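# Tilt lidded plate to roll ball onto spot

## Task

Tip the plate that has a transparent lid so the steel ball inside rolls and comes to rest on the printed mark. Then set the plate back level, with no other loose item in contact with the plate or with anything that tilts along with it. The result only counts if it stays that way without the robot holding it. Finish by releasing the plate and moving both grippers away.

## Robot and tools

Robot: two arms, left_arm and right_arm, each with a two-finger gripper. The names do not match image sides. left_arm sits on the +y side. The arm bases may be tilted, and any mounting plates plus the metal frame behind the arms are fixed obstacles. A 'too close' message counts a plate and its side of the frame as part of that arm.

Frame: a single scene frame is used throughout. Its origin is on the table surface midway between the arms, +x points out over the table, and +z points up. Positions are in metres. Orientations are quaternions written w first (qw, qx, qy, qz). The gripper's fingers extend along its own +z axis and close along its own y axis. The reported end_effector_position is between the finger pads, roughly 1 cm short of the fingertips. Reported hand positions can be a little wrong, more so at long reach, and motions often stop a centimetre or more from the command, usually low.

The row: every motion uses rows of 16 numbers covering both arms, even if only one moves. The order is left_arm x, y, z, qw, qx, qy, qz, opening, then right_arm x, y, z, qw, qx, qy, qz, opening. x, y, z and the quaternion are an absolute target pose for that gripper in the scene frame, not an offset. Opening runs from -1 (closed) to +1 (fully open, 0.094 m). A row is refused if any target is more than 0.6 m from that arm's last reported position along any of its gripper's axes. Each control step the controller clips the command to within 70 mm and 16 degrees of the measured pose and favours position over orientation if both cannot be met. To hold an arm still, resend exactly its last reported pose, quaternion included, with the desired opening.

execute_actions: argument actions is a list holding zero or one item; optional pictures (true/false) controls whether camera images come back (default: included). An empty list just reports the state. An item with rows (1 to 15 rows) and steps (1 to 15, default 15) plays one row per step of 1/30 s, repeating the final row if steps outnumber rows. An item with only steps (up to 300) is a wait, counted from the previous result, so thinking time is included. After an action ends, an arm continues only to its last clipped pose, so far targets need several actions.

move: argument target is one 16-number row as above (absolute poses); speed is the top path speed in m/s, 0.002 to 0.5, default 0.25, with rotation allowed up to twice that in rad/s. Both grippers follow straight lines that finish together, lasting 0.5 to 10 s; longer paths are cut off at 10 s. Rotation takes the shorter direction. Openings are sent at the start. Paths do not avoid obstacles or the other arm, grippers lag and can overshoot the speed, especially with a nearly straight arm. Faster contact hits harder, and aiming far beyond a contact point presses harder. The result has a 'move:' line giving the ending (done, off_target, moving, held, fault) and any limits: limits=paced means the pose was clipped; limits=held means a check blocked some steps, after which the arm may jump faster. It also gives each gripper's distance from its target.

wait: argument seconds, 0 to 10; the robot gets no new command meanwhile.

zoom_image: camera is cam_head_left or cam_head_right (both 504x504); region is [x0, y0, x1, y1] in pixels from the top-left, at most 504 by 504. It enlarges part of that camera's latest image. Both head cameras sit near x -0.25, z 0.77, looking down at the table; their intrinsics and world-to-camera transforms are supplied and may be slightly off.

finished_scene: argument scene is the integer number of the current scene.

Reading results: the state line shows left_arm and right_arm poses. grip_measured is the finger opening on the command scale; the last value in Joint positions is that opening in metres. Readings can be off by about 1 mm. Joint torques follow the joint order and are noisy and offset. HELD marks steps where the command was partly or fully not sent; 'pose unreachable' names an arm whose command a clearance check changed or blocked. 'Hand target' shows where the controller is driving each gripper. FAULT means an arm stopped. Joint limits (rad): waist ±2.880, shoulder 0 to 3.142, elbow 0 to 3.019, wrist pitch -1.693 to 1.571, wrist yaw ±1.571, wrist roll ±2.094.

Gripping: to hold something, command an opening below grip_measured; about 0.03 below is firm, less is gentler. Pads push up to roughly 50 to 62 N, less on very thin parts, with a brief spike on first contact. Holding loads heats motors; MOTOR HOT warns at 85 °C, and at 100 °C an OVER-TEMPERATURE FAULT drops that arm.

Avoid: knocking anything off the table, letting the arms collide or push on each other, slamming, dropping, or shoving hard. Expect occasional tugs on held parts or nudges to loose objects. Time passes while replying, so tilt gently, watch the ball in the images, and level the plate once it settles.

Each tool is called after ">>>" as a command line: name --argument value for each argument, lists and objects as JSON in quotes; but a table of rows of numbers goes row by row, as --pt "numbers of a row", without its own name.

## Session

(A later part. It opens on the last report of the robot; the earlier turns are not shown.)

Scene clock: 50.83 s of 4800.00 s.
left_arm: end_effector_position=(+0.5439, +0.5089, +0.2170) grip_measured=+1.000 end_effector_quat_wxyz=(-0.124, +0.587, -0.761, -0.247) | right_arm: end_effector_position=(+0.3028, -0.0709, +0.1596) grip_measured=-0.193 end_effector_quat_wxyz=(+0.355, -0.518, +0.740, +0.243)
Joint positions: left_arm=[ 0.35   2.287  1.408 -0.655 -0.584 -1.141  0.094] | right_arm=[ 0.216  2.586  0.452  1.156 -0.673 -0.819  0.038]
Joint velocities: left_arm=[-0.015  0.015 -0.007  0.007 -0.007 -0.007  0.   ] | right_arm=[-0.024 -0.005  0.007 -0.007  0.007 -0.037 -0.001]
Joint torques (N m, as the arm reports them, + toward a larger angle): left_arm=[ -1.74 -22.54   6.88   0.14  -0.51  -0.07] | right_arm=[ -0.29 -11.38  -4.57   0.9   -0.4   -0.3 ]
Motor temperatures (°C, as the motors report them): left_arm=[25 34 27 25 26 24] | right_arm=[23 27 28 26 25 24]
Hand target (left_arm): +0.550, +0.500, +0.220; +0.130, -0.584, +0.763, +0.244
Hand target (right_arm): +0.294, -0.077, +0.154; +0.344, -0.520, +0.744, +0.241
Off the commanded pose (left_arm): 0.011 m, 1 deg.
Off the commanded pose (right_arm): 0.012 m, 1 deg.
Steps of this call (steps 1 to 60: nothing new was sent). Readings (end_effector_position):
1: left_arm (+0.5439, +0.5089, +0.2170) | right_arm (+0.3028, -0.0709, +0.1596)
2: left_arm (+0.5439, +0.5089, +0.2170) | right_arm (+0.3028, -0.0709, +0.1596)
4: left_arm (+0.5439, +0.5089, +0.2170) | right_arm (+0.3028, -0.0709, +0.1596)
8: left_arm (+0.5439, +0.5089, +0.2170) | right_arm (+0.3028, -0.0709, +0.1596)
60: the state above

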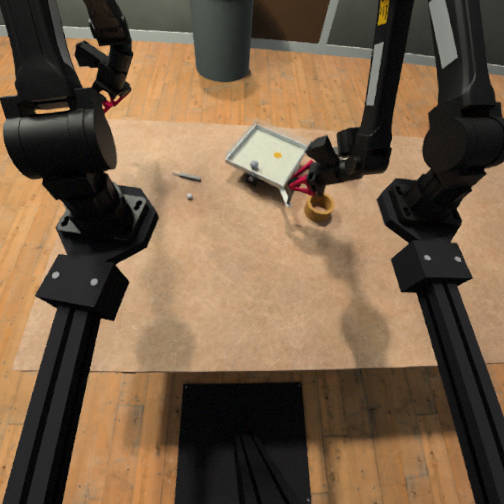

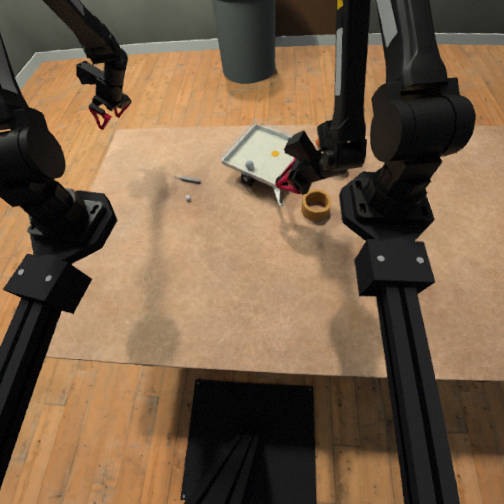

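>>> execute_actions --actions '[{"rows":[[0.55,0.5,0.22,0.13,-0.584,0.763,0.244,1,0.297,-0.081,0.168,0.344,-0.52,0.743,0.241,-0.23]]}]' --pictures false

>>> execute_actions --actions '[{"steps":150}]'

>>> execute_actions --actions '[{"rows":[[0.55,0.5,0.22,0.13,-0.584,0.763,0.244,1,0.294,-0.064,0.156,0.344,-0.52,0.743,0.241,-0.23]],"steps":15}]' --pictures false

>>> execute_actions --actions '[{"rows":[[0.55,0.5,0.22,0.13,-0.584,0.763,0.244,1,0.294,-0.0775,0.152,0.344,-0.52,0.743,0.241,-0.23]]}]'

>>> execute_actions --actions '[{"steps":45}]'

>>> execute_actions --actions '[{"steps":60}]'

>>> zoom_image --camera "cam_head_left" --region '[200,100,330,230]'

Scene clock: 54.70 s of 4800.00 s.
left_arm: end_effector_position=(+0.5439, +0.5089, +0.2170) grip_measured=+1.000 end_effector_quat_wxyz=(-0.124, +0.587, -0.761, -0.247) | right_arm: end_effector_position=(+0.3044, -0.0719, +0.1620) grip_measured=-0.193 end_effector_quat_wxyz=(+0.348, -0.517, +0.742, +0.248)
Joint positions: left_arm=[ 0.35   2.287  1.408 -0.655 -0.584 -1.141  0.094] | right_arm=[ 0.208  2.56   0.452  1.109 -0.682 -0.827  0.038]
Joint velocities: left_arm=[-0.005 -0.005 -0.002 -0.007  0.007 -0.051  0.   ] | right_arm=[ 0.005 -0.005  0.012  0.017  0.007 -0.051 -0.001]
Joint torques (N m, as the arm reports them, + toward a larger angle): left_arm=[ -1.38 -22.18   6.96   0.07  -0.49  -0.07] | right_arm=[ -0.8  -14.14  -6.45   0.97  -0.34  -0.38]
Motor temperatures (°C, as the motors report them): left_arm=[25 35 27 25 26 24] | right_arm=[23 27 28 26 25 24]
Hand target (left_arm): +0.550, +0.500, +0.220; +0.130, -0.584, +0.763, +0.244
Hand target (right_arm): +0.297, -0.080, +0.168; +0.344, -0.520, +0.743, +0.241
Off the commanded pose (left_arm): 0.011 m, 1 deg.
Off the commanded pose (right_arm): 0.013 m, 1 deg.
Steps of this call (steps 1 to 90: nothing new was sent; then 0.37 s passed at rest; steps 91 to 105: all 15 steps of this action). Readings (end_effector_position):
91: left_arm (+0.5439, +0.5089, +0.2170) | right_arm (+0.3026, -0.0710, +0.1596)
92: left_arm (+0.5439, +0.5089, +0.2170) | right_arm (+0.3028, -0.0714, +0.1600)
94: left_arm (+0.5439, +0.5089, +0.2170) | right_arm (+0.3045, -0.0717, +0.1616)
98: left_arm (+0.5439, +0.5089, +0.2170) | right_arm (+0.3045, -0.0719, +0.1621)
105: the state above

Scene clock: 59.70 s of 4800.00 s.
left_arm: end_effector_position=(+0.5439, +0.5089, +0.2170) grip_measured=+1.000 end_effector_quat_wxyz=(-0.124, +0.587, -0.761, -0.247) | right_arm: end_effector_position=(+0.3046, -0.0720, +0.1621) grip_measured=-0.193 end_effector_quat_wxyz=(+0.348, -0.517, +0.742, +0.248)
Joint positions: left_arm=[ 0.35   2.287  1.408 -0.655 -0.584 -1.141  0.094] | right_arm=[ 0.207  2.56   0.452  1.108 -0.682 -0.828  0.038]
Joint velocities: left_arm=[-0.005 -0.005 -0.017  0.012  0.066  0.066  0.   ] | right_arm=[ 0.005  0.005  0.002  0.002  0.022 -0.037  0.001]
Joint torques (N m, as the arm reports them, + toward a larger angle): left_arm=[ -1.11 -22.75   6.93   0.1   -0.5   -0.12] | right_arm=[ -0.77 -14.16  -6.46   1.    -0.33  -0.38]
Motor temperatures (°C, as the motors report them): left_arm=[25 35 27 25 26 24] | right_arm=[23 27 29 26 25 24]
Hand target (left_arm): +0.550, +0.500, +0.220; +0.130, -0.584, +0.763, +0.244
Hand target (right_arm): +0.297, -0.080, +0.168; +0.344, -0.520, +0.743, +0.241
Off the commanded pose (left_arm): 0.011 m, 1 deg.
Off the commanded pose (right_arm): 0.013 m, 1 deg.
Steps of this call (steps 1 to 150: nothing new was sent). Readings (end_effector_position):
1: left_arm (+0.5439, +0.5089, +0.2170) | right_arm (+0.3044, -0.0719, +0.1620)
2: left_arm (+0.5439, +0.5089, +0.2170) | right_arm (+0.3044, -0.0719, +0.1620)
4: left_arm (+0.5439, +0.5089, +0.2170) | right_arm (+0.3044, -0.0719, +0.1620)
8: left_arm (+0.5439, +0.5089, +0.2170) | right_arm (+0.3044, -0.0719, +0.1620)
150: the state above

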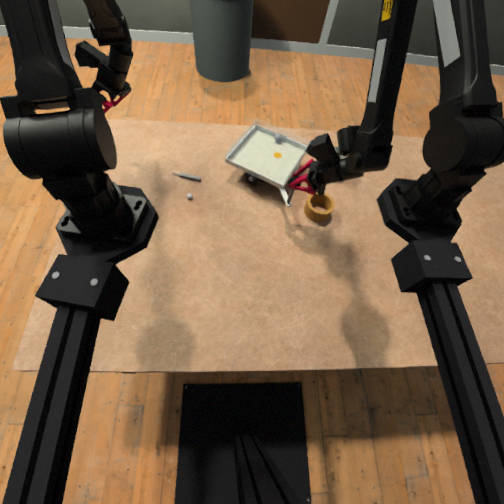

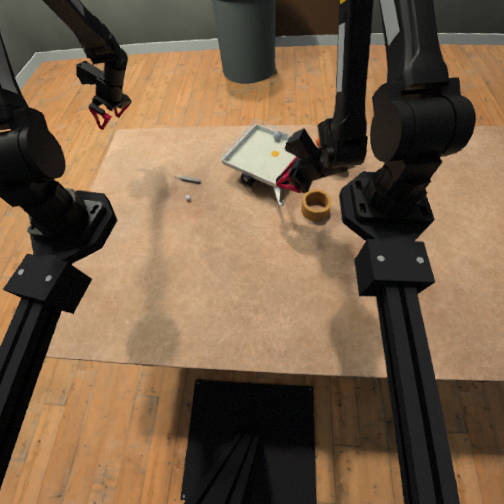

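Scene clock: 60.20 s of 4800.00 s.
left_arm: end_effector_position=(+0.5439, +0.5089, +0.2170) grip_measured=+1.000 end_effector_quat_wxyz=(-0.124, +0.587, -0.761, -0.247) | right_arm: end_effector_position=(+0.3034, -0.0677, +0.1598) grip_measured=-0.193 end_effector_quat_wxyz=(+0.351, -0.521, +0.742, +0.233)
Joint positions: left_arm=[ 0.35   2.287  1.408 -0.655 -0.584 -1.141  0.094] | right_arm=[ 0.243  2.578  0.448  1.161 -0.637 -0.802  0.038]
Joint velocities: left_arm=[ 0.005 -0.015 -0.012 -0.017 -0.066 -0.007  0.   ] | right_arm=[-0.005  0.005 -0.002 -0.012  0.095 -0.007  0.   ]
Joint torques (N m, as the arm reports them, + toward a larger angle): left_arm=[ -1.32 -22.24   6.66   0.06  -0.54  -0.16] | right_arm=[  2.55 -10.83  -4.06   2.23  -0.54   0.23]
Motor temperatures (°C, as the motors report them): left_arm=[25 35 27 25 26 24] | right_arm=[23 27 29 26 25 24]
Hand target (left_arm): +0.550, +0.500, +0.220; +0.130, -0.584, +0.763, +0.244
Hand target (right_arm): +0.294, -0.064, +0.156; +0.344, -0.520, +0.743, +0.241
Off the commanded pose (left_arm): 0.011 m, 1 deg.
Off the commanded pose (right_arm): 0.011 m, 1 deg.
Steps of this call (steps 1 to 15: all 15 steps of this action). Readings (end_effector_position):
1: left_arm (+0.5439, +0.5089, +0.2170) | right_arm (+0.3058, -0.0719, +0.1619)
2: left_arm (+0.5439, +0.5089, +0.2170) | right_arm (+0.3051, -0.0712, +0.1615)
4: left_arm (+0.5439, +0.5089, +0.2170) | right_arm (+0.3037, -0.0685, +0.1599)
8: left_arm (+0.5439, +0.5089, +0.2170) | right_arm (+0.3033, -0.0677, +0.1598)
15: the state above

Scene clock: 60.70 s of 4800.00 s.
left_arm: end_effector_position=(+0.5439, +0.5089, +0.2170) grip_measured=+1.000 end_effector_quat_wxyz=(-0.124, +0.587, -0.761, -0.247) | right_arm: end_effector_position=(+0.3039, -0.0697, +0.1616) grip_measured=-0.193 end_effector_quat_wxyz=(+0.356, -0.518, +0.739, +0.244)
Joint positions: left_arm=[ 0.35   2.287  1.408 -0.655 -0.584 -1.141  0.094] | right_arm=[ 0.219  2.58   0.451  1.156 -0.675 -0.814  0.038]
Joint velocities: left_arm=[ 0.005 -0.005 -0.002  0.002  0.007 -0.022  0.   ] | right_arm=[ 0.005 -0.005  0.017 -0.017 -0.11  -0.022 -0.001]
Joint torques (N m, as the arm reports them, + toward a larger angle): left_arm=[ -0.71 -21.88   6.74   0.05  -0.5   -0.1 ] | right_arm=[ -0.43 -10.31  -4.06   1.05  -0.32  -0.35]
Motor temperatures (°C, as the motors report them): left_arm=[25 35 27 25 26 24] | right_arm=[23 27 29 26 25 24]
Hand target (left_arm): +0.550, +0.500, +0.220; +0.130, -0.584, +0.763, +0.244
Hand target (right_arm): +0.294, -0.077, +0.152; +0.344, -0.520, +0.743, +0.241
Off the commanded pose (left_arm): 0.011 m, 1 deg.
Off the commanded pose (right_arm): 0.016 m, 2 deg.
Steps of this call (steps 1 to 15: all 15 steps of this action). Readings (end_effector_position):
1: left_arm (+0.5439, +0.5089, +0.2170) | right_arm (+0.3028, -0.0674, +0.1604)
2: left_arm (+0.5439, +0.5089, +0.2170) | right_arm (+0.3031, -0.0679, +0.1612)
4: left_arm (+0.5439, +0.5089, +0.2170) | right_arm (+0.3040, -0.0693, +0.1620)
8: left_arm (+0.5439, +0.5089, +0.2170) | right_arm (+0.3039, -0.0697, +0.1616)
15: the state above

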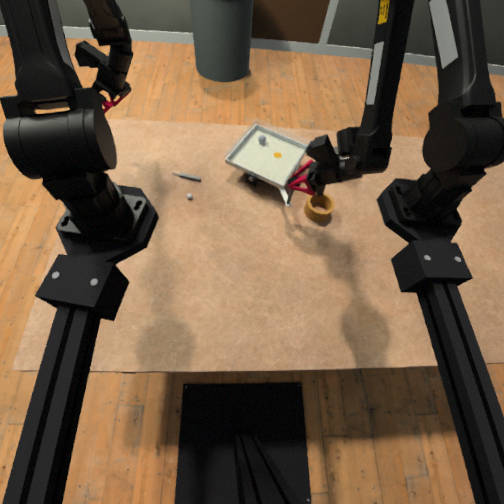

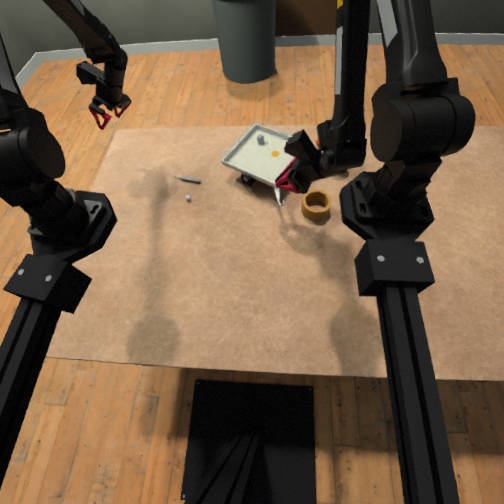

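Scene clock: 62.20 s of 4800.00 s.
left_arm: end_effector_position=(+0.5439, +0.5089, +0.2170) grip_measured=+1.000 end_effector_quat_wxyz=(-0.124, +0.587, -0.761, -0.247) | right_arm: end_effector_position=(+0.3039, -0.0697, +0.1616) grip_measured=-0.193 end_effector_quat_wxyz=(+0.356, -0.518, +0.739, +0.244)
Joint positions: left_arm=[ 0.35   2.287  1.408 -0.655 -0.584 -1.141  0.094] | right_arm=[ 0.219  2.58   0.451  1.156 -0.675 -0.814  0.038]
Joint velocities: left_arm=[-0.015 -0.005 -0.012 -0.017  0.051  0.022  0.   ] | right_arm=[-0.015 -0.005  0.022 -0.002  0.051 -0.051 -0.001]
Joint torques (N m, as the arm reports them, + toward a larger angle): left_arm=[ -1.3  -22.27   6.74   0.24  -0.51  -0.12] | right_arm=[ -0.44 -10.34  -4.07   1.05  -0.32  -0.35]
Motor temperatures (°C, as the motors report them): left_arm=[25 35 27 25 26 24] | right_arm=[23 27 29 26 25 24]
Hand target (left_arm): +0.550, +0.500, +0.220; +0.130, -0.584, +0.763, +0.244
Hand target (right_arm): +0.294, -0.077, +0.152; +0.344, -0.520, +0.743, +0.241
Off the commanded pose (left_arm): 0.011 m, 1 deg.
Off the commanded pose (right_arm): 0.016 m, 2 deg.
Steps of this call (steps 1 to 45: nothing new was sent). Readings (end_effector_position):
1: left_arm (+0.5439, +0.5089, +0.2170) | right_arm (+0.3039, -0.0697, +0.1616)
2: left_arm (+0.5439, +0.5089, +0.2170) | right_arm (+0.3039, -0.0697, +0.1616)
4: left_arm (+0.5439, +0.5089, +0.2170) | right_arm (+0.3039, -0.0697, +0.1616)
8: left_arm (+0.5439, +0.5089, +0.2170) | right_arm (+0.3039, -0.0697, +0.1616)
45: the state above

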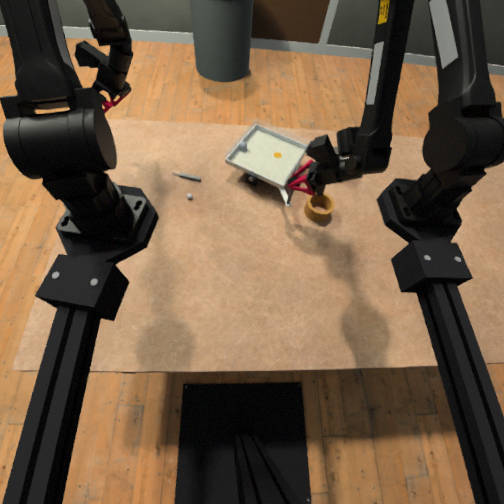

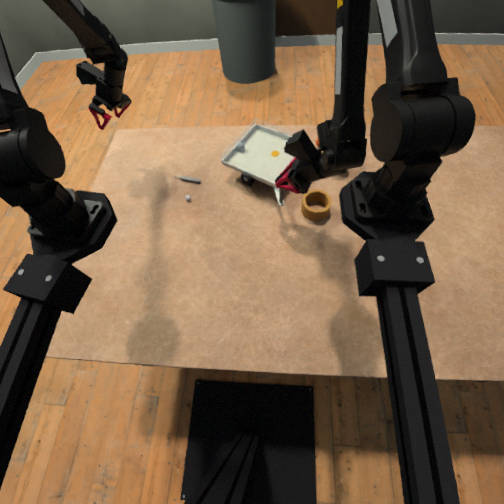

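Scene clock: 64.20 s of 4800.00 s.
left_arm: end_effector_position=(+0.5439, +0.5089, +0.2170) grip_measured=+1.000 end_effector_quat_wxyz=(-0.124, +0.587, -0.761, -0.247) | right_arm: end_effector_position=(+0.3039, -0.0697, +0.1616) grip_measured=-0.193 end_effector_quat_wxyz=(+0.356, -0.518, +0.739, +0.244)
Joint positions: left_arm=[ 0.35   2.287  1.408 -0.655 -0.584 -1.141  0.094] | right_arm=[ 0.219  2.58   0.451  1.156 -0.675 -0.814  0.038]
Joint velocities: left_arm=[-0.015 -0.005 -0.007  0.007 -0.037 -0.007  0.   ] | right_arm=[-0.005  0.024 -0.007 -0.002 -0.095 -0.037  0.   ]
Joint torques (N m, as the arm reports them, + toward a larger angle): left_arm=[ -1.63 -22.26   6.91   0.06  -0.47  -0.11] | right_arm=[ -0.42 -10.33  -4.06   1.06  -0.32  -0.35]
Motor temperatures (°C, as the motors report them): left_arm=[25 35 27 25 26 24] | right_arm=[23 27 29 26 25 24]
Hand target (left_arm): +0.550, +0.500, +0.220; +0.130, -0.584, +0.763, +0.244
Hand target (right_arm): +0.294, -0.077, +0.152; +0.344, -0.520, +0.743, +0.241
Off the commanded pose (left_arm): 0.011 m, 1 deg.
Off the commanded pose (right_arm): 0.016 m, 2 deg.
Steps of this call (steps 1 to 60: nothing new was sent). Readings (end_effector_position):
1: left_arm (+0.5439, +0.5089, +0.2170) | right_arm (+0.3039, -0.0697, +0.1616)
2: left_arm (+0.5439, +0.5089, +0.2170) | right_arm (+0.3039, -0.0697, +0.1616)
4: left_arm (+0.5439, +0.5089, +0.2170) | right_arm (+0.3039, -0.0697, +0.1616)
8: left_arm (+0.5439, +0.5089, +0.2170) | right_arm (+0.3039, -0.0697, +0.1616)
60: the state above

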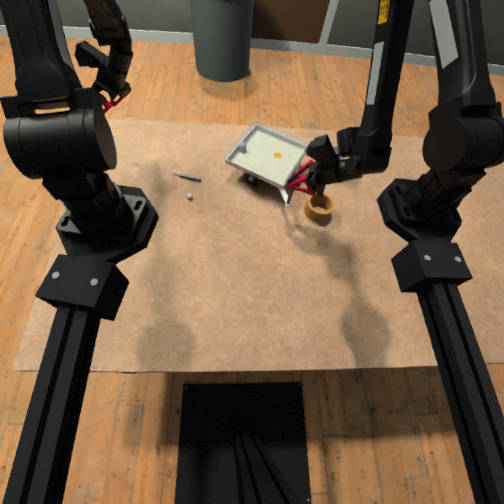

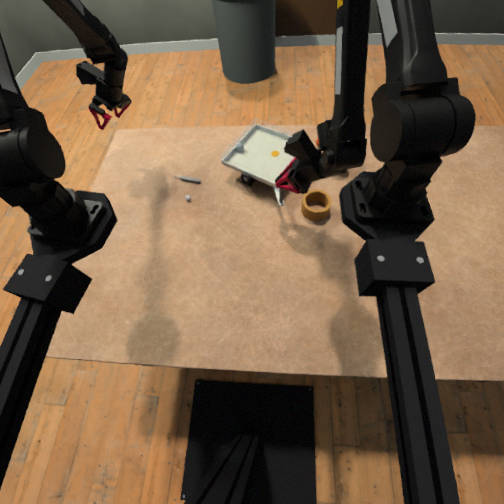

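Region (200, 100, 330, 230) of cam_head_left's 504x504 image, scaled by 3.877, with more detail than that image has.

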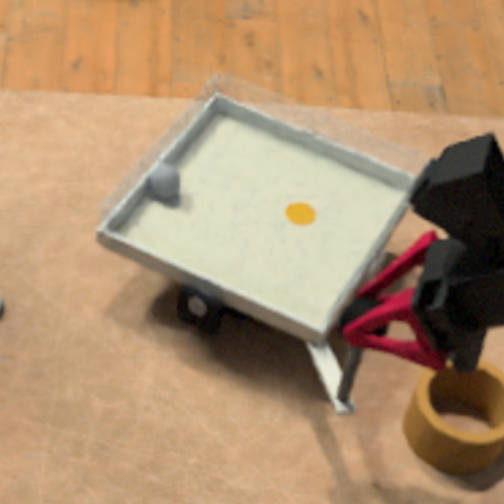

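>>> execute_actions --actions '[{"rows":[[0.55,0.5,0.22,0.13,-0.584,0.763,0.244,1,0.294,-0.083,0.155,0.344,-0.52,0.743,0.241,-0.23]]}]' --pictures false

>>> execute_actions --actions '[{"steps":180}]'

>>> execute_actions --actions '[{"rows":[[0.55,0.5,0.22,0.13,-0.584,0.763,0.244,1,0.294,-0.062,0.1542,0.344,-0.52,0.743,0.241,-0.23]],"steps":10}]' --pictures false

>>> execute_actions --actions '[{"rows":[[0.55,0.5,0.22,0.13,-0.584,0.763,0.244,1,0.294,-0.078,0.155,0.344,-0.52,0.743,0.241,-0.23]]}]'

>>> execute_actions --actions '[{"steps":45}]'

>>> execute_actions --actions '[{"steps":60}]'

>>> zoom_image --camera "cam_head_left" --region '[200,100,330,230]'

Scene clock: 68.03 s of 4800.00 s.
left_arm: end_effector_position=(+0.5439, +0.5089, +0.2170) grip_measured=+1.000 end_effector_quat_wxyz=(-0.124, +0.587, -0.761, -0.247) | right_arm: end_effector_position=(+0.3036, -0.0727, +0.1602) grip_measured=-0.193 end_effector_quat_wxyz=(+0.354, -0.517, +0.739, +0.248)
Joint positions: left_arm=[ 0.35   2.287  1.408 -0.655 -0.584 -1.141  0.094] | right_arm=[ 0.202  2.58   0.454  1.136 -0.69  -0.83   0.038]
Joint velocities: left_arm=[-0.015 -0.005 -0.007  0.007 -0.022  0.022  0.   ] | right_arm=[ 0.005  0.015 -0.002  0.012  0.022  0.007  0.001]
Joint torques (N m, as the arm reports them, + toward a larger angle): left_arm=[ -1.67 -22.98   6.72   0.21  -0.61  -0.15] | right_arm=[ -1.09 -11.45  -5.05   0.93  -0.2   -0.46]
Motor temperatures (°C, as the motors report them): left_arm=[25 35 27 25 26 24] | right_arm=[23 27 29 26 25 24]
Hand target (left_arm): +0.550, +0.500, +0.220; +0.130, -0.584, +0.763, +0.244
Hand target (right_arm): +0.294, -0.082, +0.155; +0.344, -0.520, +0.744, +0.241
Off the commanded pose (left_arm): 0.011 m, 1 deg.
Off the commanded pose (right_arm): 0.015 m, 2 deg.
Steps of this call (steps 1 to 90: nothing new was sent; then 0.33 s passed at rest; steps 91 to 105: all 15 steps of this action). Readings (end_effector_position):
91: left_arm (+0.5439, +0.5089, +0.2170) | right_arm (+0.3035, -0.0700, +0.1615)
92: left_arm (+0.5439, +0.5089, +0.2170) | right_arm (+0.3035, -0.0705, +0.1614)
94: left_arm (+0.5439, +0.5089, +0.2170) | right_arm (+0.3037, -0.0720, +0.1609)
98: left_arm (+0.5439, +0.5089, +0.2170) | right_arm (+0.3037, -0.0726, +0.1603)
105: the state above

Scene clock: 74.03 s of 4800.00 s.
left_arm: end_effector_position=(+0.5439, +0.5089, +0.2170) grip_measured=+1.000 end_effector_quat_wxyz=(-0.124, +0.587, -0.761, -0.247) | right_arm: end_effector_position=(+0.3036, -0.0735, +0.1599) grip_measured=-0.193 end_effector_quat_wxyz=(+0.353, -0.516, +0.740, +0.247)
Joint positions: left_arm=[ 0.35   2.287  1.408 -0.655 -0.584 -1.141  0.094] | right_arm=[ 0.199  2.58   0.454  1.133 -0.689 -0.832  0.038]
Joint velocities: left_arm=[-0.005 -0.005  0.002  0.012 -0.066  0.007  0.   ] | right_arm=[-0.005 -0.024  0.017  0.002 -0.022 -0.022 -0.   ]
Joint torques (N m, as the arm reports them, + toward a larger angle): left_arm=[ -0.62 -21.88   6.65   0.12  -0.49  -0.08] | right_arm=[ -0.87 -11.43  -5.06   1.02  -0.21  -0.45]
Motor temperatures (°C, as the motors report them): left_arm=[25 35 27 25 26 24] | right_arm=[23 27 29 26 25 24]
Hand target (left_arm): +0.550, +0.500, +0.220; +0.130, -0.584, +0.763, +0.244
Hand target (right_arm): +0.294, -0.083, +0.155; +0.344, -0.520, +0.744, +0.241
Off the commanded pose (left_arm): 0.011 m, 1 deg.
Off the commanded pose (right_arm): 0.014 m, 1 deg.
Steps of this call (steps 1 to 150: nothing new was sent; then 1.00 s passed at rest). Readings (end_effector_position):
1: left_arm (+0.5439, +0.5089, +0.2170) | right_arm (+0.3036, -0.0727, +0.1602)
2: left_arm (+0.5439, +0.5089, +0.2170) | right_arm (+0.3036, -0.0727, +0.1602)
4: left_arm (+0.5439, +0.5089, +0.2170) | right_arm (+0.3036, -0.0727, +0.1602)
8: left_arm (+0.5439, +0.5089, +0.2170) | right_arm (+0.3036, -0.0727, +0.1602)
150: the state above

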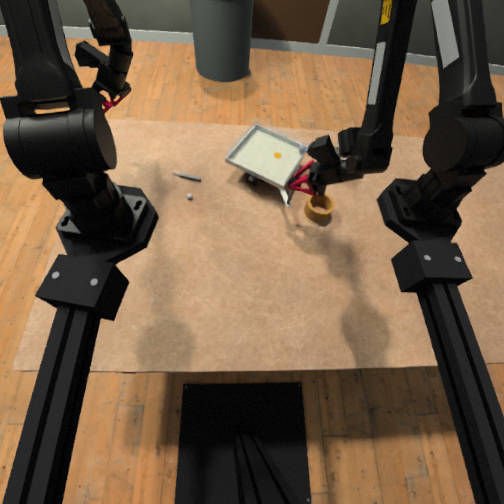

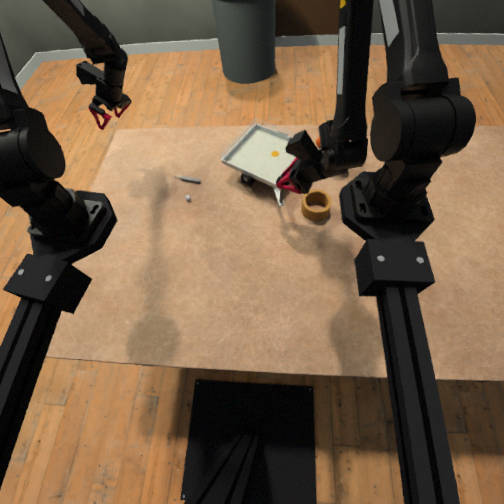

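Scene clock: 74.37 s of 4800.00 s.
left_arm: end_effector_position=(+0.5439, +0.5089, +0.2170) grip_measured=+1.000 end_effector_quat_wxyz=(-0.124, +0.587, -0.761, -0.247) | right_arm: end_effector_position=(+0.3026, -0.0677, +0.1579) grip_measured=-0.193 end_effector_quat_wxyz=(+0.350, -0.522, +0.743, +0.229)
Joint positions: left_arm=[ 0.35   2.287  1.408 -0.655 -0.584 -1.141  0.094] | right_arm=[ 0.248  2.585  0.449  1.169 -0.628 -0.801  0.038]
Joint velocities: left_arm=[-0.005  0.015  0.012  0.007 -0.037  0.007  0.   ] | right_arm=[ 0.005 -0.005  0.007 -0.022 -0.037 -0.051 -0.   ]
Joint torques (N m, as the arm reports them, + toward a larger angle): left_arm=[ -1.1  -22.54   6.69   0.11  -0.53  -0.12] | right_arm=[  2.87 -10.86  -3.75   2.19  -0.75   0.35]
Motor temperatures (°C, as the motors report them): left_arm=[25 35 27 25 26 24] | right_arm=[23 27 29 26 25 24]
Hand target (left_arm): +0.550, +0.500, +0.220; +0.130, -0.584, +0.763, +0.244
Hand target (right_arm): +0.294, -0.062, +0.155; +0.344, -0.520, +0.743, +0.242
Off the commanded pose (left_arm): 0.011 m, 1 deg.
Off the commanded pose (right_arm): 0.011 m, 2 deg.
Steps of this call (steps 1 to 10: all 10 steps of this action). Readings (end_effector_position):
1: left_arm (+0.5439, +0.5089, +0.2170) | right_arm (+0.3046, -0.0734, +0.1591)
2: left_arm (+0.5439, +0.5089, +0.2170) | right_arm (+0.3039, -0.0725, +0.1580)
4: left_arm (+0.5439, +0.5089, +0.2170) | right_arm (+0.3025, -0.0687, +0.1571)
8: left_arm (+0.5439, +0.5089, +0.2170) | right_arm (+0.3026, -0.0677, +0.1579)
10: the state above

Scene clock: 74.87 s of 4800.00 s.
left_arm: end_effector_position=(+0.5439, +0.5089, +0.2170) grip_measured=+1.000 end_effector_quat_wxyz=(-0.124, +0.587, -0.761, -0.247) | right_arm: end_effector_position=(+0.3030, -0.0714, +0.1597) grip_measured=-0.193 end_effector_quat_wxyz=(+0.354, -0.517, +0.740, +0.243)
Joint positions: left_arm=[ 0.35   2.287  1.408 -0.655 -0.584 -1.141  0.094] | right_arm=[ 0.214  2.585  0.452  1.154 -0.674 -0.818  0.038]
Joint velocities: left_arm=[-0.005  0.005  0.007  0.007 -0.022  0.007  0.   ] | right_arm=[ 0.005  0.015  0.002 -0.012 -0.081  0.022 -0.   ]
Joint torques (N m, as the arm reports them, + toward a larger angle): left_arm=[ -0.61 -21.55   6.77   0.06  -0.49  -0.1 ] | right_arm=[ -0.17 -11.58  -4.73   0.94  -0.39  -0.32]
Motor temperatures (°C, as the motors report them): left_arm=[25 35 27 25 26 24] | right_arm=[23 27 29 26 25 24]
Hand target (left_arm): +0.550, +0.500, +0.220; +0.130, -0.584, +0.763, +0.244
Hand target (right_arm): +0.294, -0.078, +0.155; +0.344, -0.520, +0.743, +0.241
Off the commanded pose (left_arm): 0.011 m, 1 deg.
Off the commanded pose (right_arm): 0.012 m, 1 deg.
Steps of this call (steps 1 to 15: all 15 steps of this action). Readings (end_effector_position):
1: left_arm (+0.5439, +0.5089, +0.2170) | right_arm (+0.3021, -0.0676, +0.1586)
2: left_arm (+0.5439, +0.5089, +0.2170) | right_arm (+0.3021, -0.0684, +0.1596)
4: left_arm (+0.5439, +0.5089, +0.2170) | right_arm (+0.3031, -0.0707, +0.1603)
8: left_arm (+0.5439, +0.5089, +0.2170) | right_arm (+0.3030, -0.0714, +0.1597)
15: the state above

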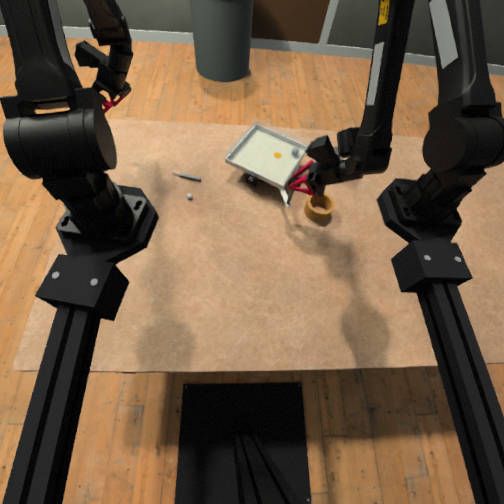

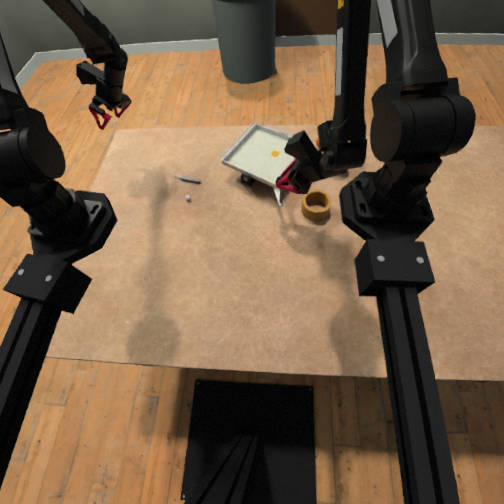

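Scene clock: 76.37 s of 4800.00 s.
left_arm: end_effector_position=(+0.5439, +0.5089, +0.2170) grip_measured=+1.000 end_effector_quat_wxyz=(-0.124, +0.587, -0.761, -0.247) | right_arm: end_effector_position=(+0.3030, -0.0714, +0.1597) grip_measured=-0.193 end_effector_quat_wxyz=(+0.354, -0.517, +0.740, +0.243)
Joint positions: left_arm=[ 0.35   2.287  1.408 -0.655 -0.584 -1.141  0.094] | right_arm=[ 0.214  2.585  0.452  1.154 -0.674 -0.818  0.038]
Joint velocities: left_arm=[-0.005 -0.005 -0.007 -0.022  0.037  0.022  0.   ] | right_arm=[ 0.005  0.005 -0.007 -0.012  0.022  0.007  0.001]
Joint torques (N m, as the arm reports them, + toward a larger angle): left_arm=[ -1.36 -21.83   6.85   0.07  -0.52  -0.12] | right_arm=[ -0.17 -11.58  -4.74   0.93  -0.39  -0.33]
Motor temperatures (°C, as the motors report them): left_arm=[25 35 27 25 26 24] | right_arm=[23 27 29 26 25 24]
Hand target (left_arm): +0.550, +0.500, +0.220; +0.130, -0.584, +0.763, +0.244
Hand target (right_arm): +0.294, -0.078, +0.155; +0.344, -0.520, +0.743, +0.241
Off the commanded pose (left_arm): 0.011 m, 1 deg.
Off the commanded pose (right_arm): 0.012 m, 1 deg.
Steps of this call (steps 1 to 45: nothing new was sent). Readings (end_effector_position):
1: left_arm (+0.5439, +0.5089, +0.2170) | right_arm (+0.3030, -0.0714, +0.1597)
2: left_arm (+0.5439, +0.5089, +0.2170) | right_arm (+0.3030, -0.0714, +0.1597)
4: left_arm (+0.5439, +0.5089, +0.2170) | right_arm (+0.3030, -0.0714, +0.1597)
8: left_arm (+0.5439, +0.5089, +0.2170) | right_arm (+0.3030, -0.0714, +0.1597)
45: the state above

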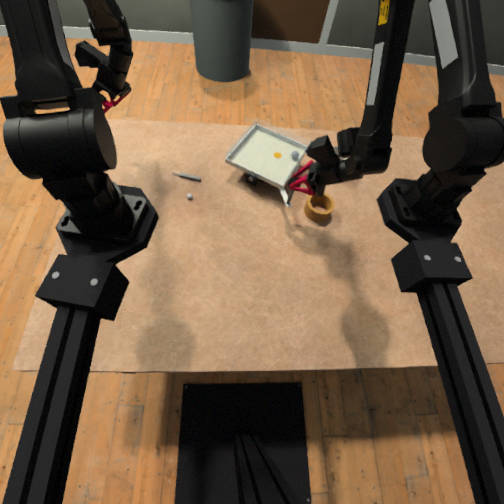

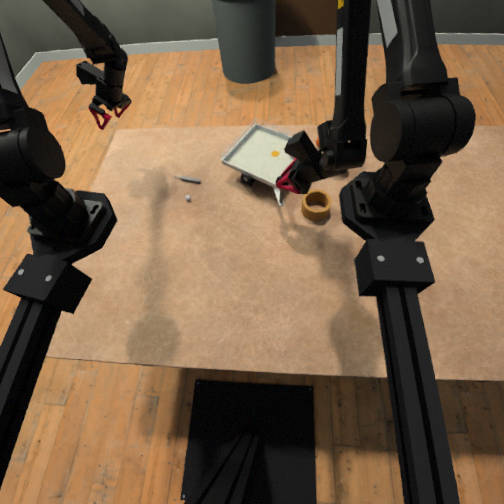

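Scene clock: 78.37 s of 4800.00 s.
left_arm: end_effector_position=(+0.5439, +0.5089, +0.2170) grip_measured=+1.000 end_effector_quat_wxyz=(-0.124, +0.587, -0.761, -0.247) | right_arm: end_effector_position=(+0.3030, -0.0714, +0.1597) grip_measured=-0.193 end_effector_quat_wxyz=(+0.354, -0.517, +0.740, +0.243)
Joint positions: left_arm=[ 0.35   2.287  1.408 -0.655 -0.584 -1.141  0.094] | right_arm=[ 0.214  2.585  0.452  1.154 -0.674 -0.818  0.038]
Joint velocities: left_arm=[-0.015 -0.005 -0.017  0.007 -0.037  0.007  0.   ] | right_arm=[ 0.005  0.005 -0.007 -0.012  0.007 -0.066 -0.002]
Joint torques (N m, as the arm reports them, + toward a larger angle): left_arm=[ -1.16 -21.75   6.57   0.1   -0.54  -0.1 ] | right_arm=[ -0.17 -11.57  -4.73   0.93  -0.39  -0.32]
Motor temperatures (°C, as the motors report them): left_arm=[25 35 27 25 26 24] | right_arm=[23 27 29 26 25 24]
Hand target (left_arm): +0.550, +0.500, +0.220; +0.130, -0.584, +0.763, +0.244
Hand target (right_arm): +0.294, -0.078, +0.155; +0.344, -0.520, +0.743, +0.241
Off the commanded pose (left_arm): 0.011 m, 1 deg.
Off the commanded pose (right_arm): 0.012 m, 1 deg.
Steps of this call (steps 1 to 60: nothing new was sent). Readings (end_effector_position):
1: left_arm (+0.5439, +0.5089, +0.2170) | right_arm (+0.3030, -0.0714, +0.1597)
2: left_arm (+0.5439, +0.5089, +0.2170) | right_arm (+0.3030, -0.0714, +0.1597)
4: left_arm (+0.5439, +0.5089, +0.2170) | right_arm (+0.3030, -0.0714, +0.1597)
8: left_arm (+0.5439, +0.5089, +0.2170) | right_arm (+0.3030, -0.0714, +0.1597)
60: the state above

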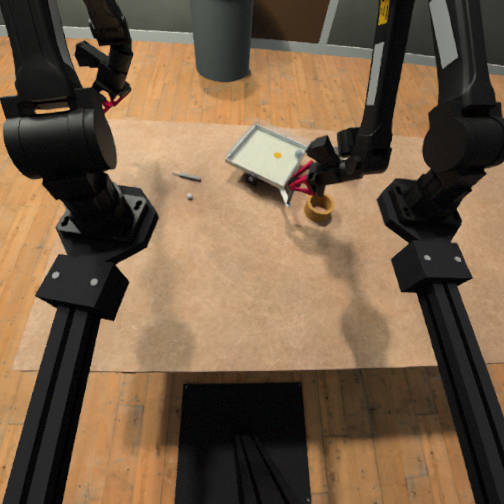

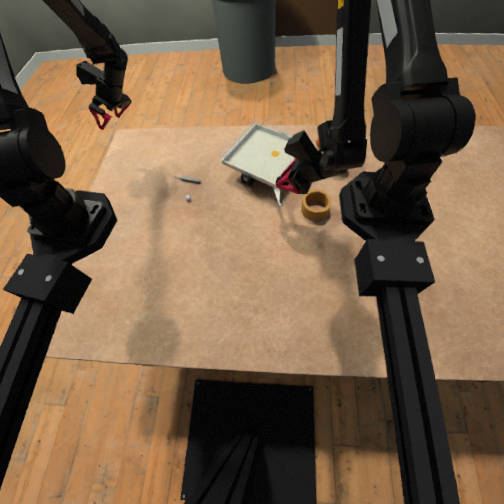

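Region (200, 100, 330, 230) of cam_head_left's 504x504 image, scaled by 3.877, with more detail than that image has.

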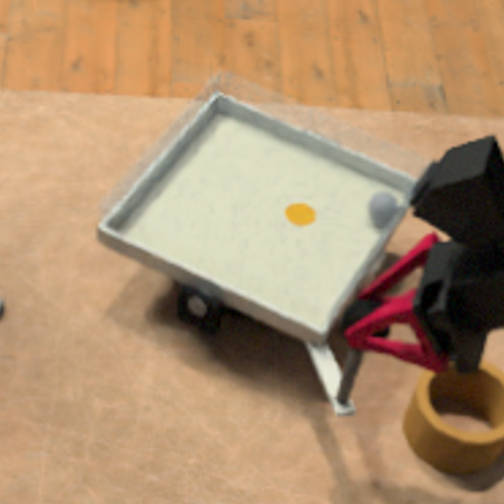

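>>> execute_actions --actions '[{"rows":[[0.55,0.5,0.22,0.13,-0.584,0.763,0.244,1,0.294,-0.062,0.155,0.344,-0.52,0.743,0.241,-0.23]],"steps":4}]' --pictures false

>>> execute_actions --actions '[{"rows":[[0.55,0.5,0.22,0.13,-0.584,0.763,0.244,1,0.294,-0.074,0.155,0.344,-0.52,0.743,0.241,-0.23]],"steps":12}]' --pictures false

>>> execute_actions --actions '[{"rows":[[0.55,0.5,0.22,0.13,-0.584,0.763,0.244,1,0.294,-0.078,0.155,0.344,-0.52,0.743,0.241,-0.23]]}]'

>>> execute_actions --actions '[{"steps":45}]'

>>> execute_actions --actions '[{"steps":60}]'

>>> zoom_image --camera "cam_head_left" --region '[200,100,330,230]'

Scene clock: 81.77 s of 4800.00 s.
left_arm: end_effector_position=(+0.5439, +0.5089, +0.2170) grip_measured=+1.000 end_effector_quat_wxyz=(-0.124, +0.587, -0.761, -0.247) | right_arm: end_effector_position=(+0.3025, -0.0684, +0.1575) grip_measured=-0.193 end_effector_quat_wxyz=(+0.350, -0.522, +0.743, +0.232)
Joint positions: left_arm=[ 0.35   2.287  1.408 -0.655 -0.584 -1.141  0.094] | right_arm=[ 0.242  2.586  0.451  1.163 -0.635 -0.805  0.038]
Joint velocities: left_arm=[-0.015  0.005  0.022 -0.012 -0.037  0.022  0.   ] | right_arm=[ 0.161 -0.015 -0.027  0.09   0.242  0.007  0.001]
Joint torques (N m, as the arm reports them, + toward a larger angle): left_arm=[ -0.8  -21.99   6.7    0.12  -0.5   -0.09] | right_arm=[  1.73 -10.96  -4.05   2.12  -0.74   0.3 ]
Motor temperatures (°C, as the motors report them): left_arm=[25 35 27 25 26 24] | right_arm=[23 27 29 26 25 24]
Hand target (left_arm): +0.550, +0.500, +0.220; +0.130, -0.584, +0.763, +0.244
Hand target (right_arm): +0.294, -0.063, +0.155; +0.344, -0.521, +0.743, +0.242
Off the commanded pose (left_arm): 0.011 m, 1 deg.
Off the commanded pose (right_arm): 0.011 m, 1 deg.
Steps of this call (steps 1 to 90: nothing new was sent; then 0.27 s passed at rest; steps 91 to 94: all 4 steps of this action). Readings (end_effector_position):
91: left_arm (+0.5439, +0.5089, +0.2170) | right_arm (+0.3039, -0.0716, +0.1590)
92: left_arm (+0.5439, +0.5089, +0.2170) | right_arm (+0.3033, -0.0709, +0.1581)
94: the state above

Scene clock: 82.17 s of 4800.00 s.
left_arm: end_effector_position=(+0.5439, +0.5089, +0.2170) grip_measured=+1.000 end_effector_quat_wxyz=(-0.124, +0.587, -0.761, -0.247) | right_arm: end_effector_position=(+0.3025, -0.0691, +0.1597) grip_measured=-0.193 end_effector_quat_wxyz=(+0.354, -0.520, +0.740, +0.239)
Joint positions: left_arm=[ 0.35   2.287  1.408 -0.655 -0.584 -1.141  0.094] | right_arm=[ 0.229  2.586  0.45   1.164 -0.658 -0.812  0.038]
Joint velocities: left_arm=[ 0.005 -0.015 -0.012 -0.002 -0.037  0.022  0.   ] | right_arm=[-0.005  0.015 -0.012  0.017 -0.081  0.007  0.001]
Joint torques (N m, as the arm reports them, + toward a larger angle): left_arm=[ -1.22 -22.53   6.87   0.09  -0.47  -0.13] | right_arm=[  0.07 -11.46  -4.46   1.05  -0.62  -0.18]
Motor temperatures (°C, as the motors report them): left_arm=[25 35 27 25 26 24] | right_arm=[23 27 29 26 25 24]
Hand target (left_arm): +0.550, +0.500, +0.220; +0.130, -0.584, +0.763, +0.244
Hand target (right_arm): +0.294, -0.074, +0.155; +0.344, -0.520, +0.743, +0.241
Off the commanded pose (left_arm): 0.011 m, 1 deg.
Off the commanded pose (right_arm): 0.011 m, 1 deg.
Steps of this call (steps 1 to 12: all 12 steps of this action). Readings (end_effector_position):
1: left_arm (+0.5439, +0.5089, +0.2170) | right_arm (+0.3018, -0.0677, +0.1579)
2: left_arm (+0.5439, +0.5089, +0.2170) | right_arm (+0.3021, -0.0681, +0.1585)
4: left_arm (+0.5439, +0.5089, +0.2170) | right_arm (+0.3024, -0.0688, +0.1595)
8: left_arm (+0.5439, +0.5089, +0.2170) | right_arm (+0.3025, -0.0691, +0.1597)
12: the state above

Scene clock: 82.67 s of 4800.00 s.
left_arm: end_effector_position=(+0.5439, +0.5089, +0.2170) grip_measured=+1.000 end_effector_quat_wxyz=(-0.124, +0.587, -0.761, -0.247) | right_arm: end_effector_position=(+0.3027, -0.0710, +0.1595) grip_measured=-0.193 end_effector_quat_wxyz=(+0.354, -0.518, +0.740, +0.243)
Joint positions: left_arm=[ 0.35   2.287  1.408 -0.655 -0.584 -1.141  0.094] | right_arm=[ 0.216  2.586  0.452  1.154 -0.672 -0.82   0.038]
Joint velocities: left_arm=[-0.005 -0.005  0.012 -0.012 -0.007  0.037  0.   ] | right_arm=[-0.005 -0.015  0.002 -0.007  0.066  0.007  0.001]
Joint torques (N m, as the arm reports them, + toward a larger angle): left_arm=[ -1.24 -22.45   6.94   0.19  -0.52  -0.08] | right_arm=[ -0.43 -11.63  -4.73   0.89  -0.47  -0.31]
Motor temperatures (°C, as the motors report them): left_arm=[25 35 27 25 26 24] | right_arm=[23 27 29 26 25 24]
Hand target (left_arm): +0.550, +0.500, +0.220; +0.130, -0.584, +0.763, +0.244
Hand target (right_arm): +0.294, -0.078, +0.155; +0.344, -0.520, +0.743, +0.241
Off the commanded pose (left_arm): 0.011 m, 1 deg.
Off the commanded pose (right_arm): 0.012 m, 1 deg.
Steps of this call (steps 1 to 15: all 15 steps of this action). Readings (end_effector_position):
1: left_arm (+0.5439, +0.5089, +0.2170) | right_arm (+0.3024, -0.0693, +0.1597)
2: left_arm (+0.5439, +0.5089, +0.2170) | right_arm (+0.3026, -0.0695, +0.1598)
4: left_arm (+0.5439, +0.5089, +0.2170) | right_arm (+0.3029, -0.0706, +0.1597)
8: left_arm (+0.5439, +0.5089, +0.2170) | right_arm (+0.3027, -0.0710, +0.1595)
15: the state above

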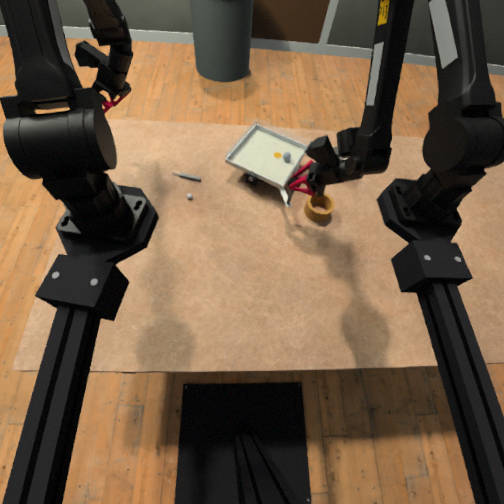

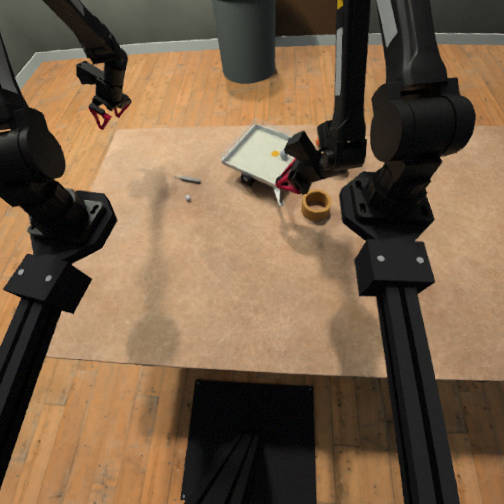

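Scene clock: 84.17 s of 4800.00 s.
left_arm: end_effector_position=(+0.5439, +0.5089, +0.2170) grip_measured=+1.000 end_effector_quat_wxyz=(-0.124, +0.587, -0.761, -0.247) | right_arm: end_effector_position=(+0.3027, -0.0710, +0.1595) grip_measured=-0.193 end_effector_quat_wxyz=(+0.354, -0.518, +0.740, +0.243)
Joint positions: left_arm=[ 0.35   2.287  1.408 -0.655 -0.584 -1.141  0.094] | right_arm=[ 0.216  2.586  0.452  1.154 -0.672 -0.82   0.038]
Joint velocities: left_arm=[-0.015 -0.015  0.002  0.012 -0.051  0.022  0.   ] | right_arm=[-0.005 -0.005  0.002 -0.002 -0.022  0.007  0.   ]
Joint torques (N m, as the arm reports them, + toward a larger angle): left_arm=[ -1.15 -22.     6.75   0.24  -0.5   -0.1 ] | right_arm=[ -0.4  -11.62  -4.72   0.89  -0.47  -0.31]
Motor temperatures (°C, as the motors report them): left_arm=[25 35 27 25 26 24] | right_arm=[23 27 29 26 25 24]
Hand target (left_arm): +0.550, +0.500, +0.220; +0.130, -0.584, +0.763, +0.244
Hand target (right_arm): +0.294, -0.078, +0.155; +0.344, -0.520, +0.743, +0.241
Off the commanded pose (left_arm): 0.011 m, 1 deg.
Off the commanded pose (right_arm): 0.012 m, 1 deg.
Steps of this call (steps 1 to 45: nothing new was sent). Readings (end_effector_position):
1: left_arm (+0.5439, +0.5089, +0.2170) | right_arm (+0.3027, -0.0710, +0.1595)
2: left_arm (+0.5439, +0.5089, +0.2170) | right_arm (+0.3027, -0.0710, +0.1595)
4: left_arm (+0.5439, +0.5089, +0.2170) | right_arm (+0.3027, -0.0710, +0.1595)
8: left_arm (+0.5439, +0.5089, +0.2170) | right_arm (+0.3027, -0.0710, +0.1595)
45: the state above

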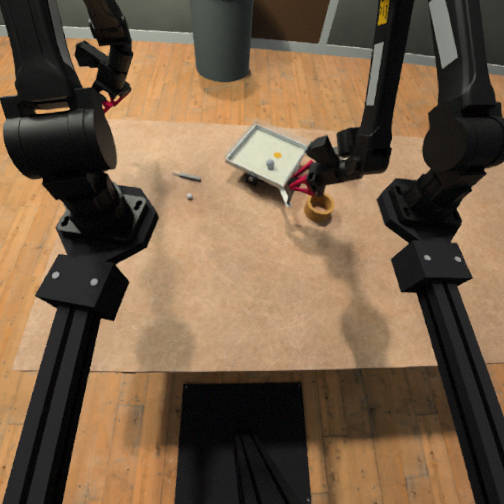

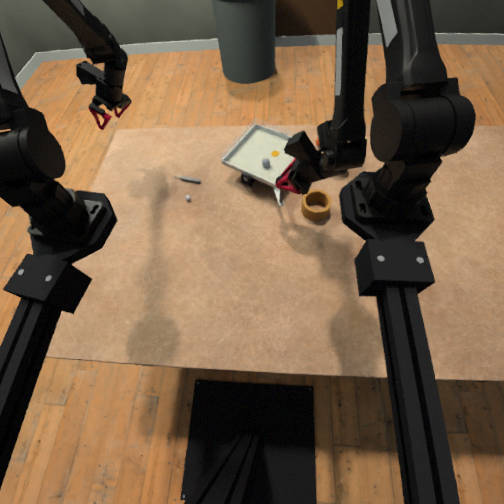

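Scene clock: 86.17 s of 4800.00 s.
left_arm: end_effector_position=(+0.5439, +0.5089, +0.2170) grip_measured=+1.000 end_effector_quat_wxyz=(-0.124, +0.587, -0.761, -0.247) | right_arm: end_effector_position=(+0.3027, -0.0710, +0.1595) grip_measured=-0.193 end_effector_quat_wxyz=(+0.354, -0.518, +0.740, +0.243)
Joint positions: left_arm=[ 0.35   2.287  1.408 -0.655 -0.584 -1.141  0.094] | right_arm=[ 0.216  2.586  0.452  1.154 -0.672 -0.82   0.038]
Joint velocities: left_arm=[-0.005  0.005 -0.007 -0.007  0.037  0.037  0.   ] | right_arm=[ 0.005 -0.015 -0.012 -0.007  0.051 -0.022  0.   ]
Joint torques (N m, as the arm reports them, + toward a larger angle): left_arm=[ -1.36 -22.74   6.75   0.23  -0.5   -0.09] | right_arm=[ -0.36 -11.62  -4.73   0.89  -0.47  -0.31]
Motor temperatures (°C, as the motors report them): left_arm=[25 36 27 25 26 24] | right_arm=[23 27 29 26 25 24]
Hand target (left_arm): +0.550, +0.500, +0.220; +0.130, -0.584, +0.763, +0.244
Hand target (right_arm): +0.294, -0.078, +0.155; +0.344, -0.520, +0.743, +0.241
Off the commanded pose (left_arm): 0.011 m, 1 deg.
Off the commanded pose (right_arm): 0.012 m, 1 deg.
Steps of this call (steps 1 to 60: nothing new was sent). Readings (end_effector_position):
1: left_arm (+0.5439, +0.5089, +0.2170) | right_arm (+0.3027, -0.0710, +0.1595)
2: left_arm (+0.5439, +0.5089, +0.2170) | right_arm (+0.3027, -0.0710, +0.1595)
4: left_arm (+0.5439, +0.5089, +0.2170) | right_arm (+0.3027, -0.0710, +0.1595)
8: left_arm (+0.5439, +0.5089, +0.2170) | right_arm (+0.3027, -0.0710, +0.1595)
60: the state above

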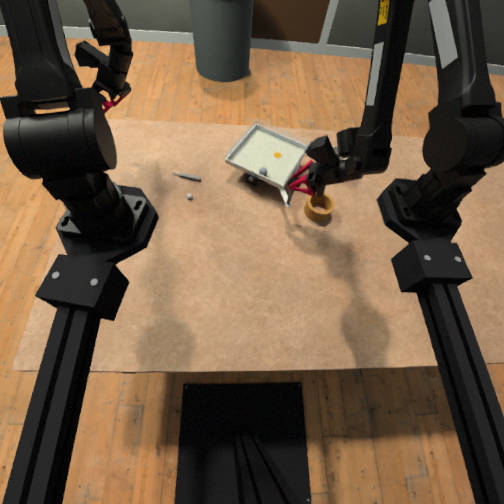

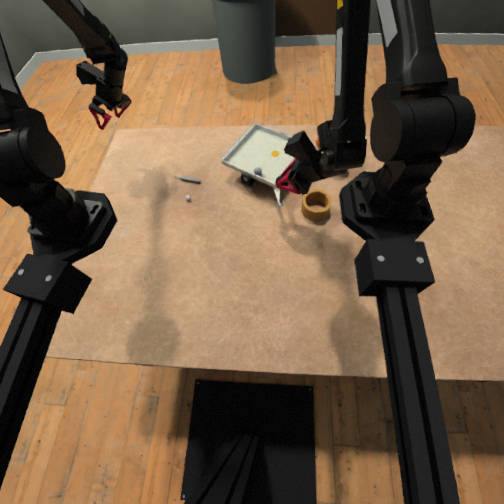

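Region (200, 100, 330, 230) of cam_head_left's 504x504 image, scaled by 3.877, with more detail than that image has.

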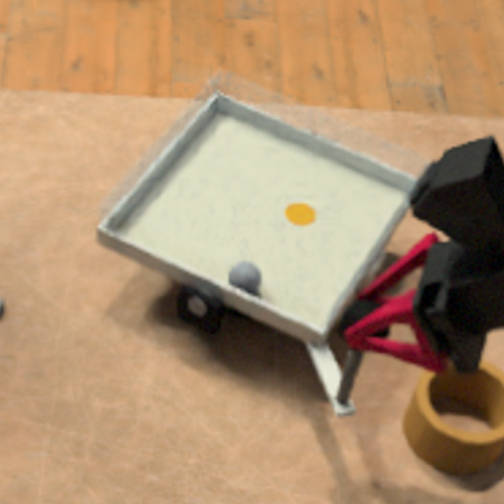

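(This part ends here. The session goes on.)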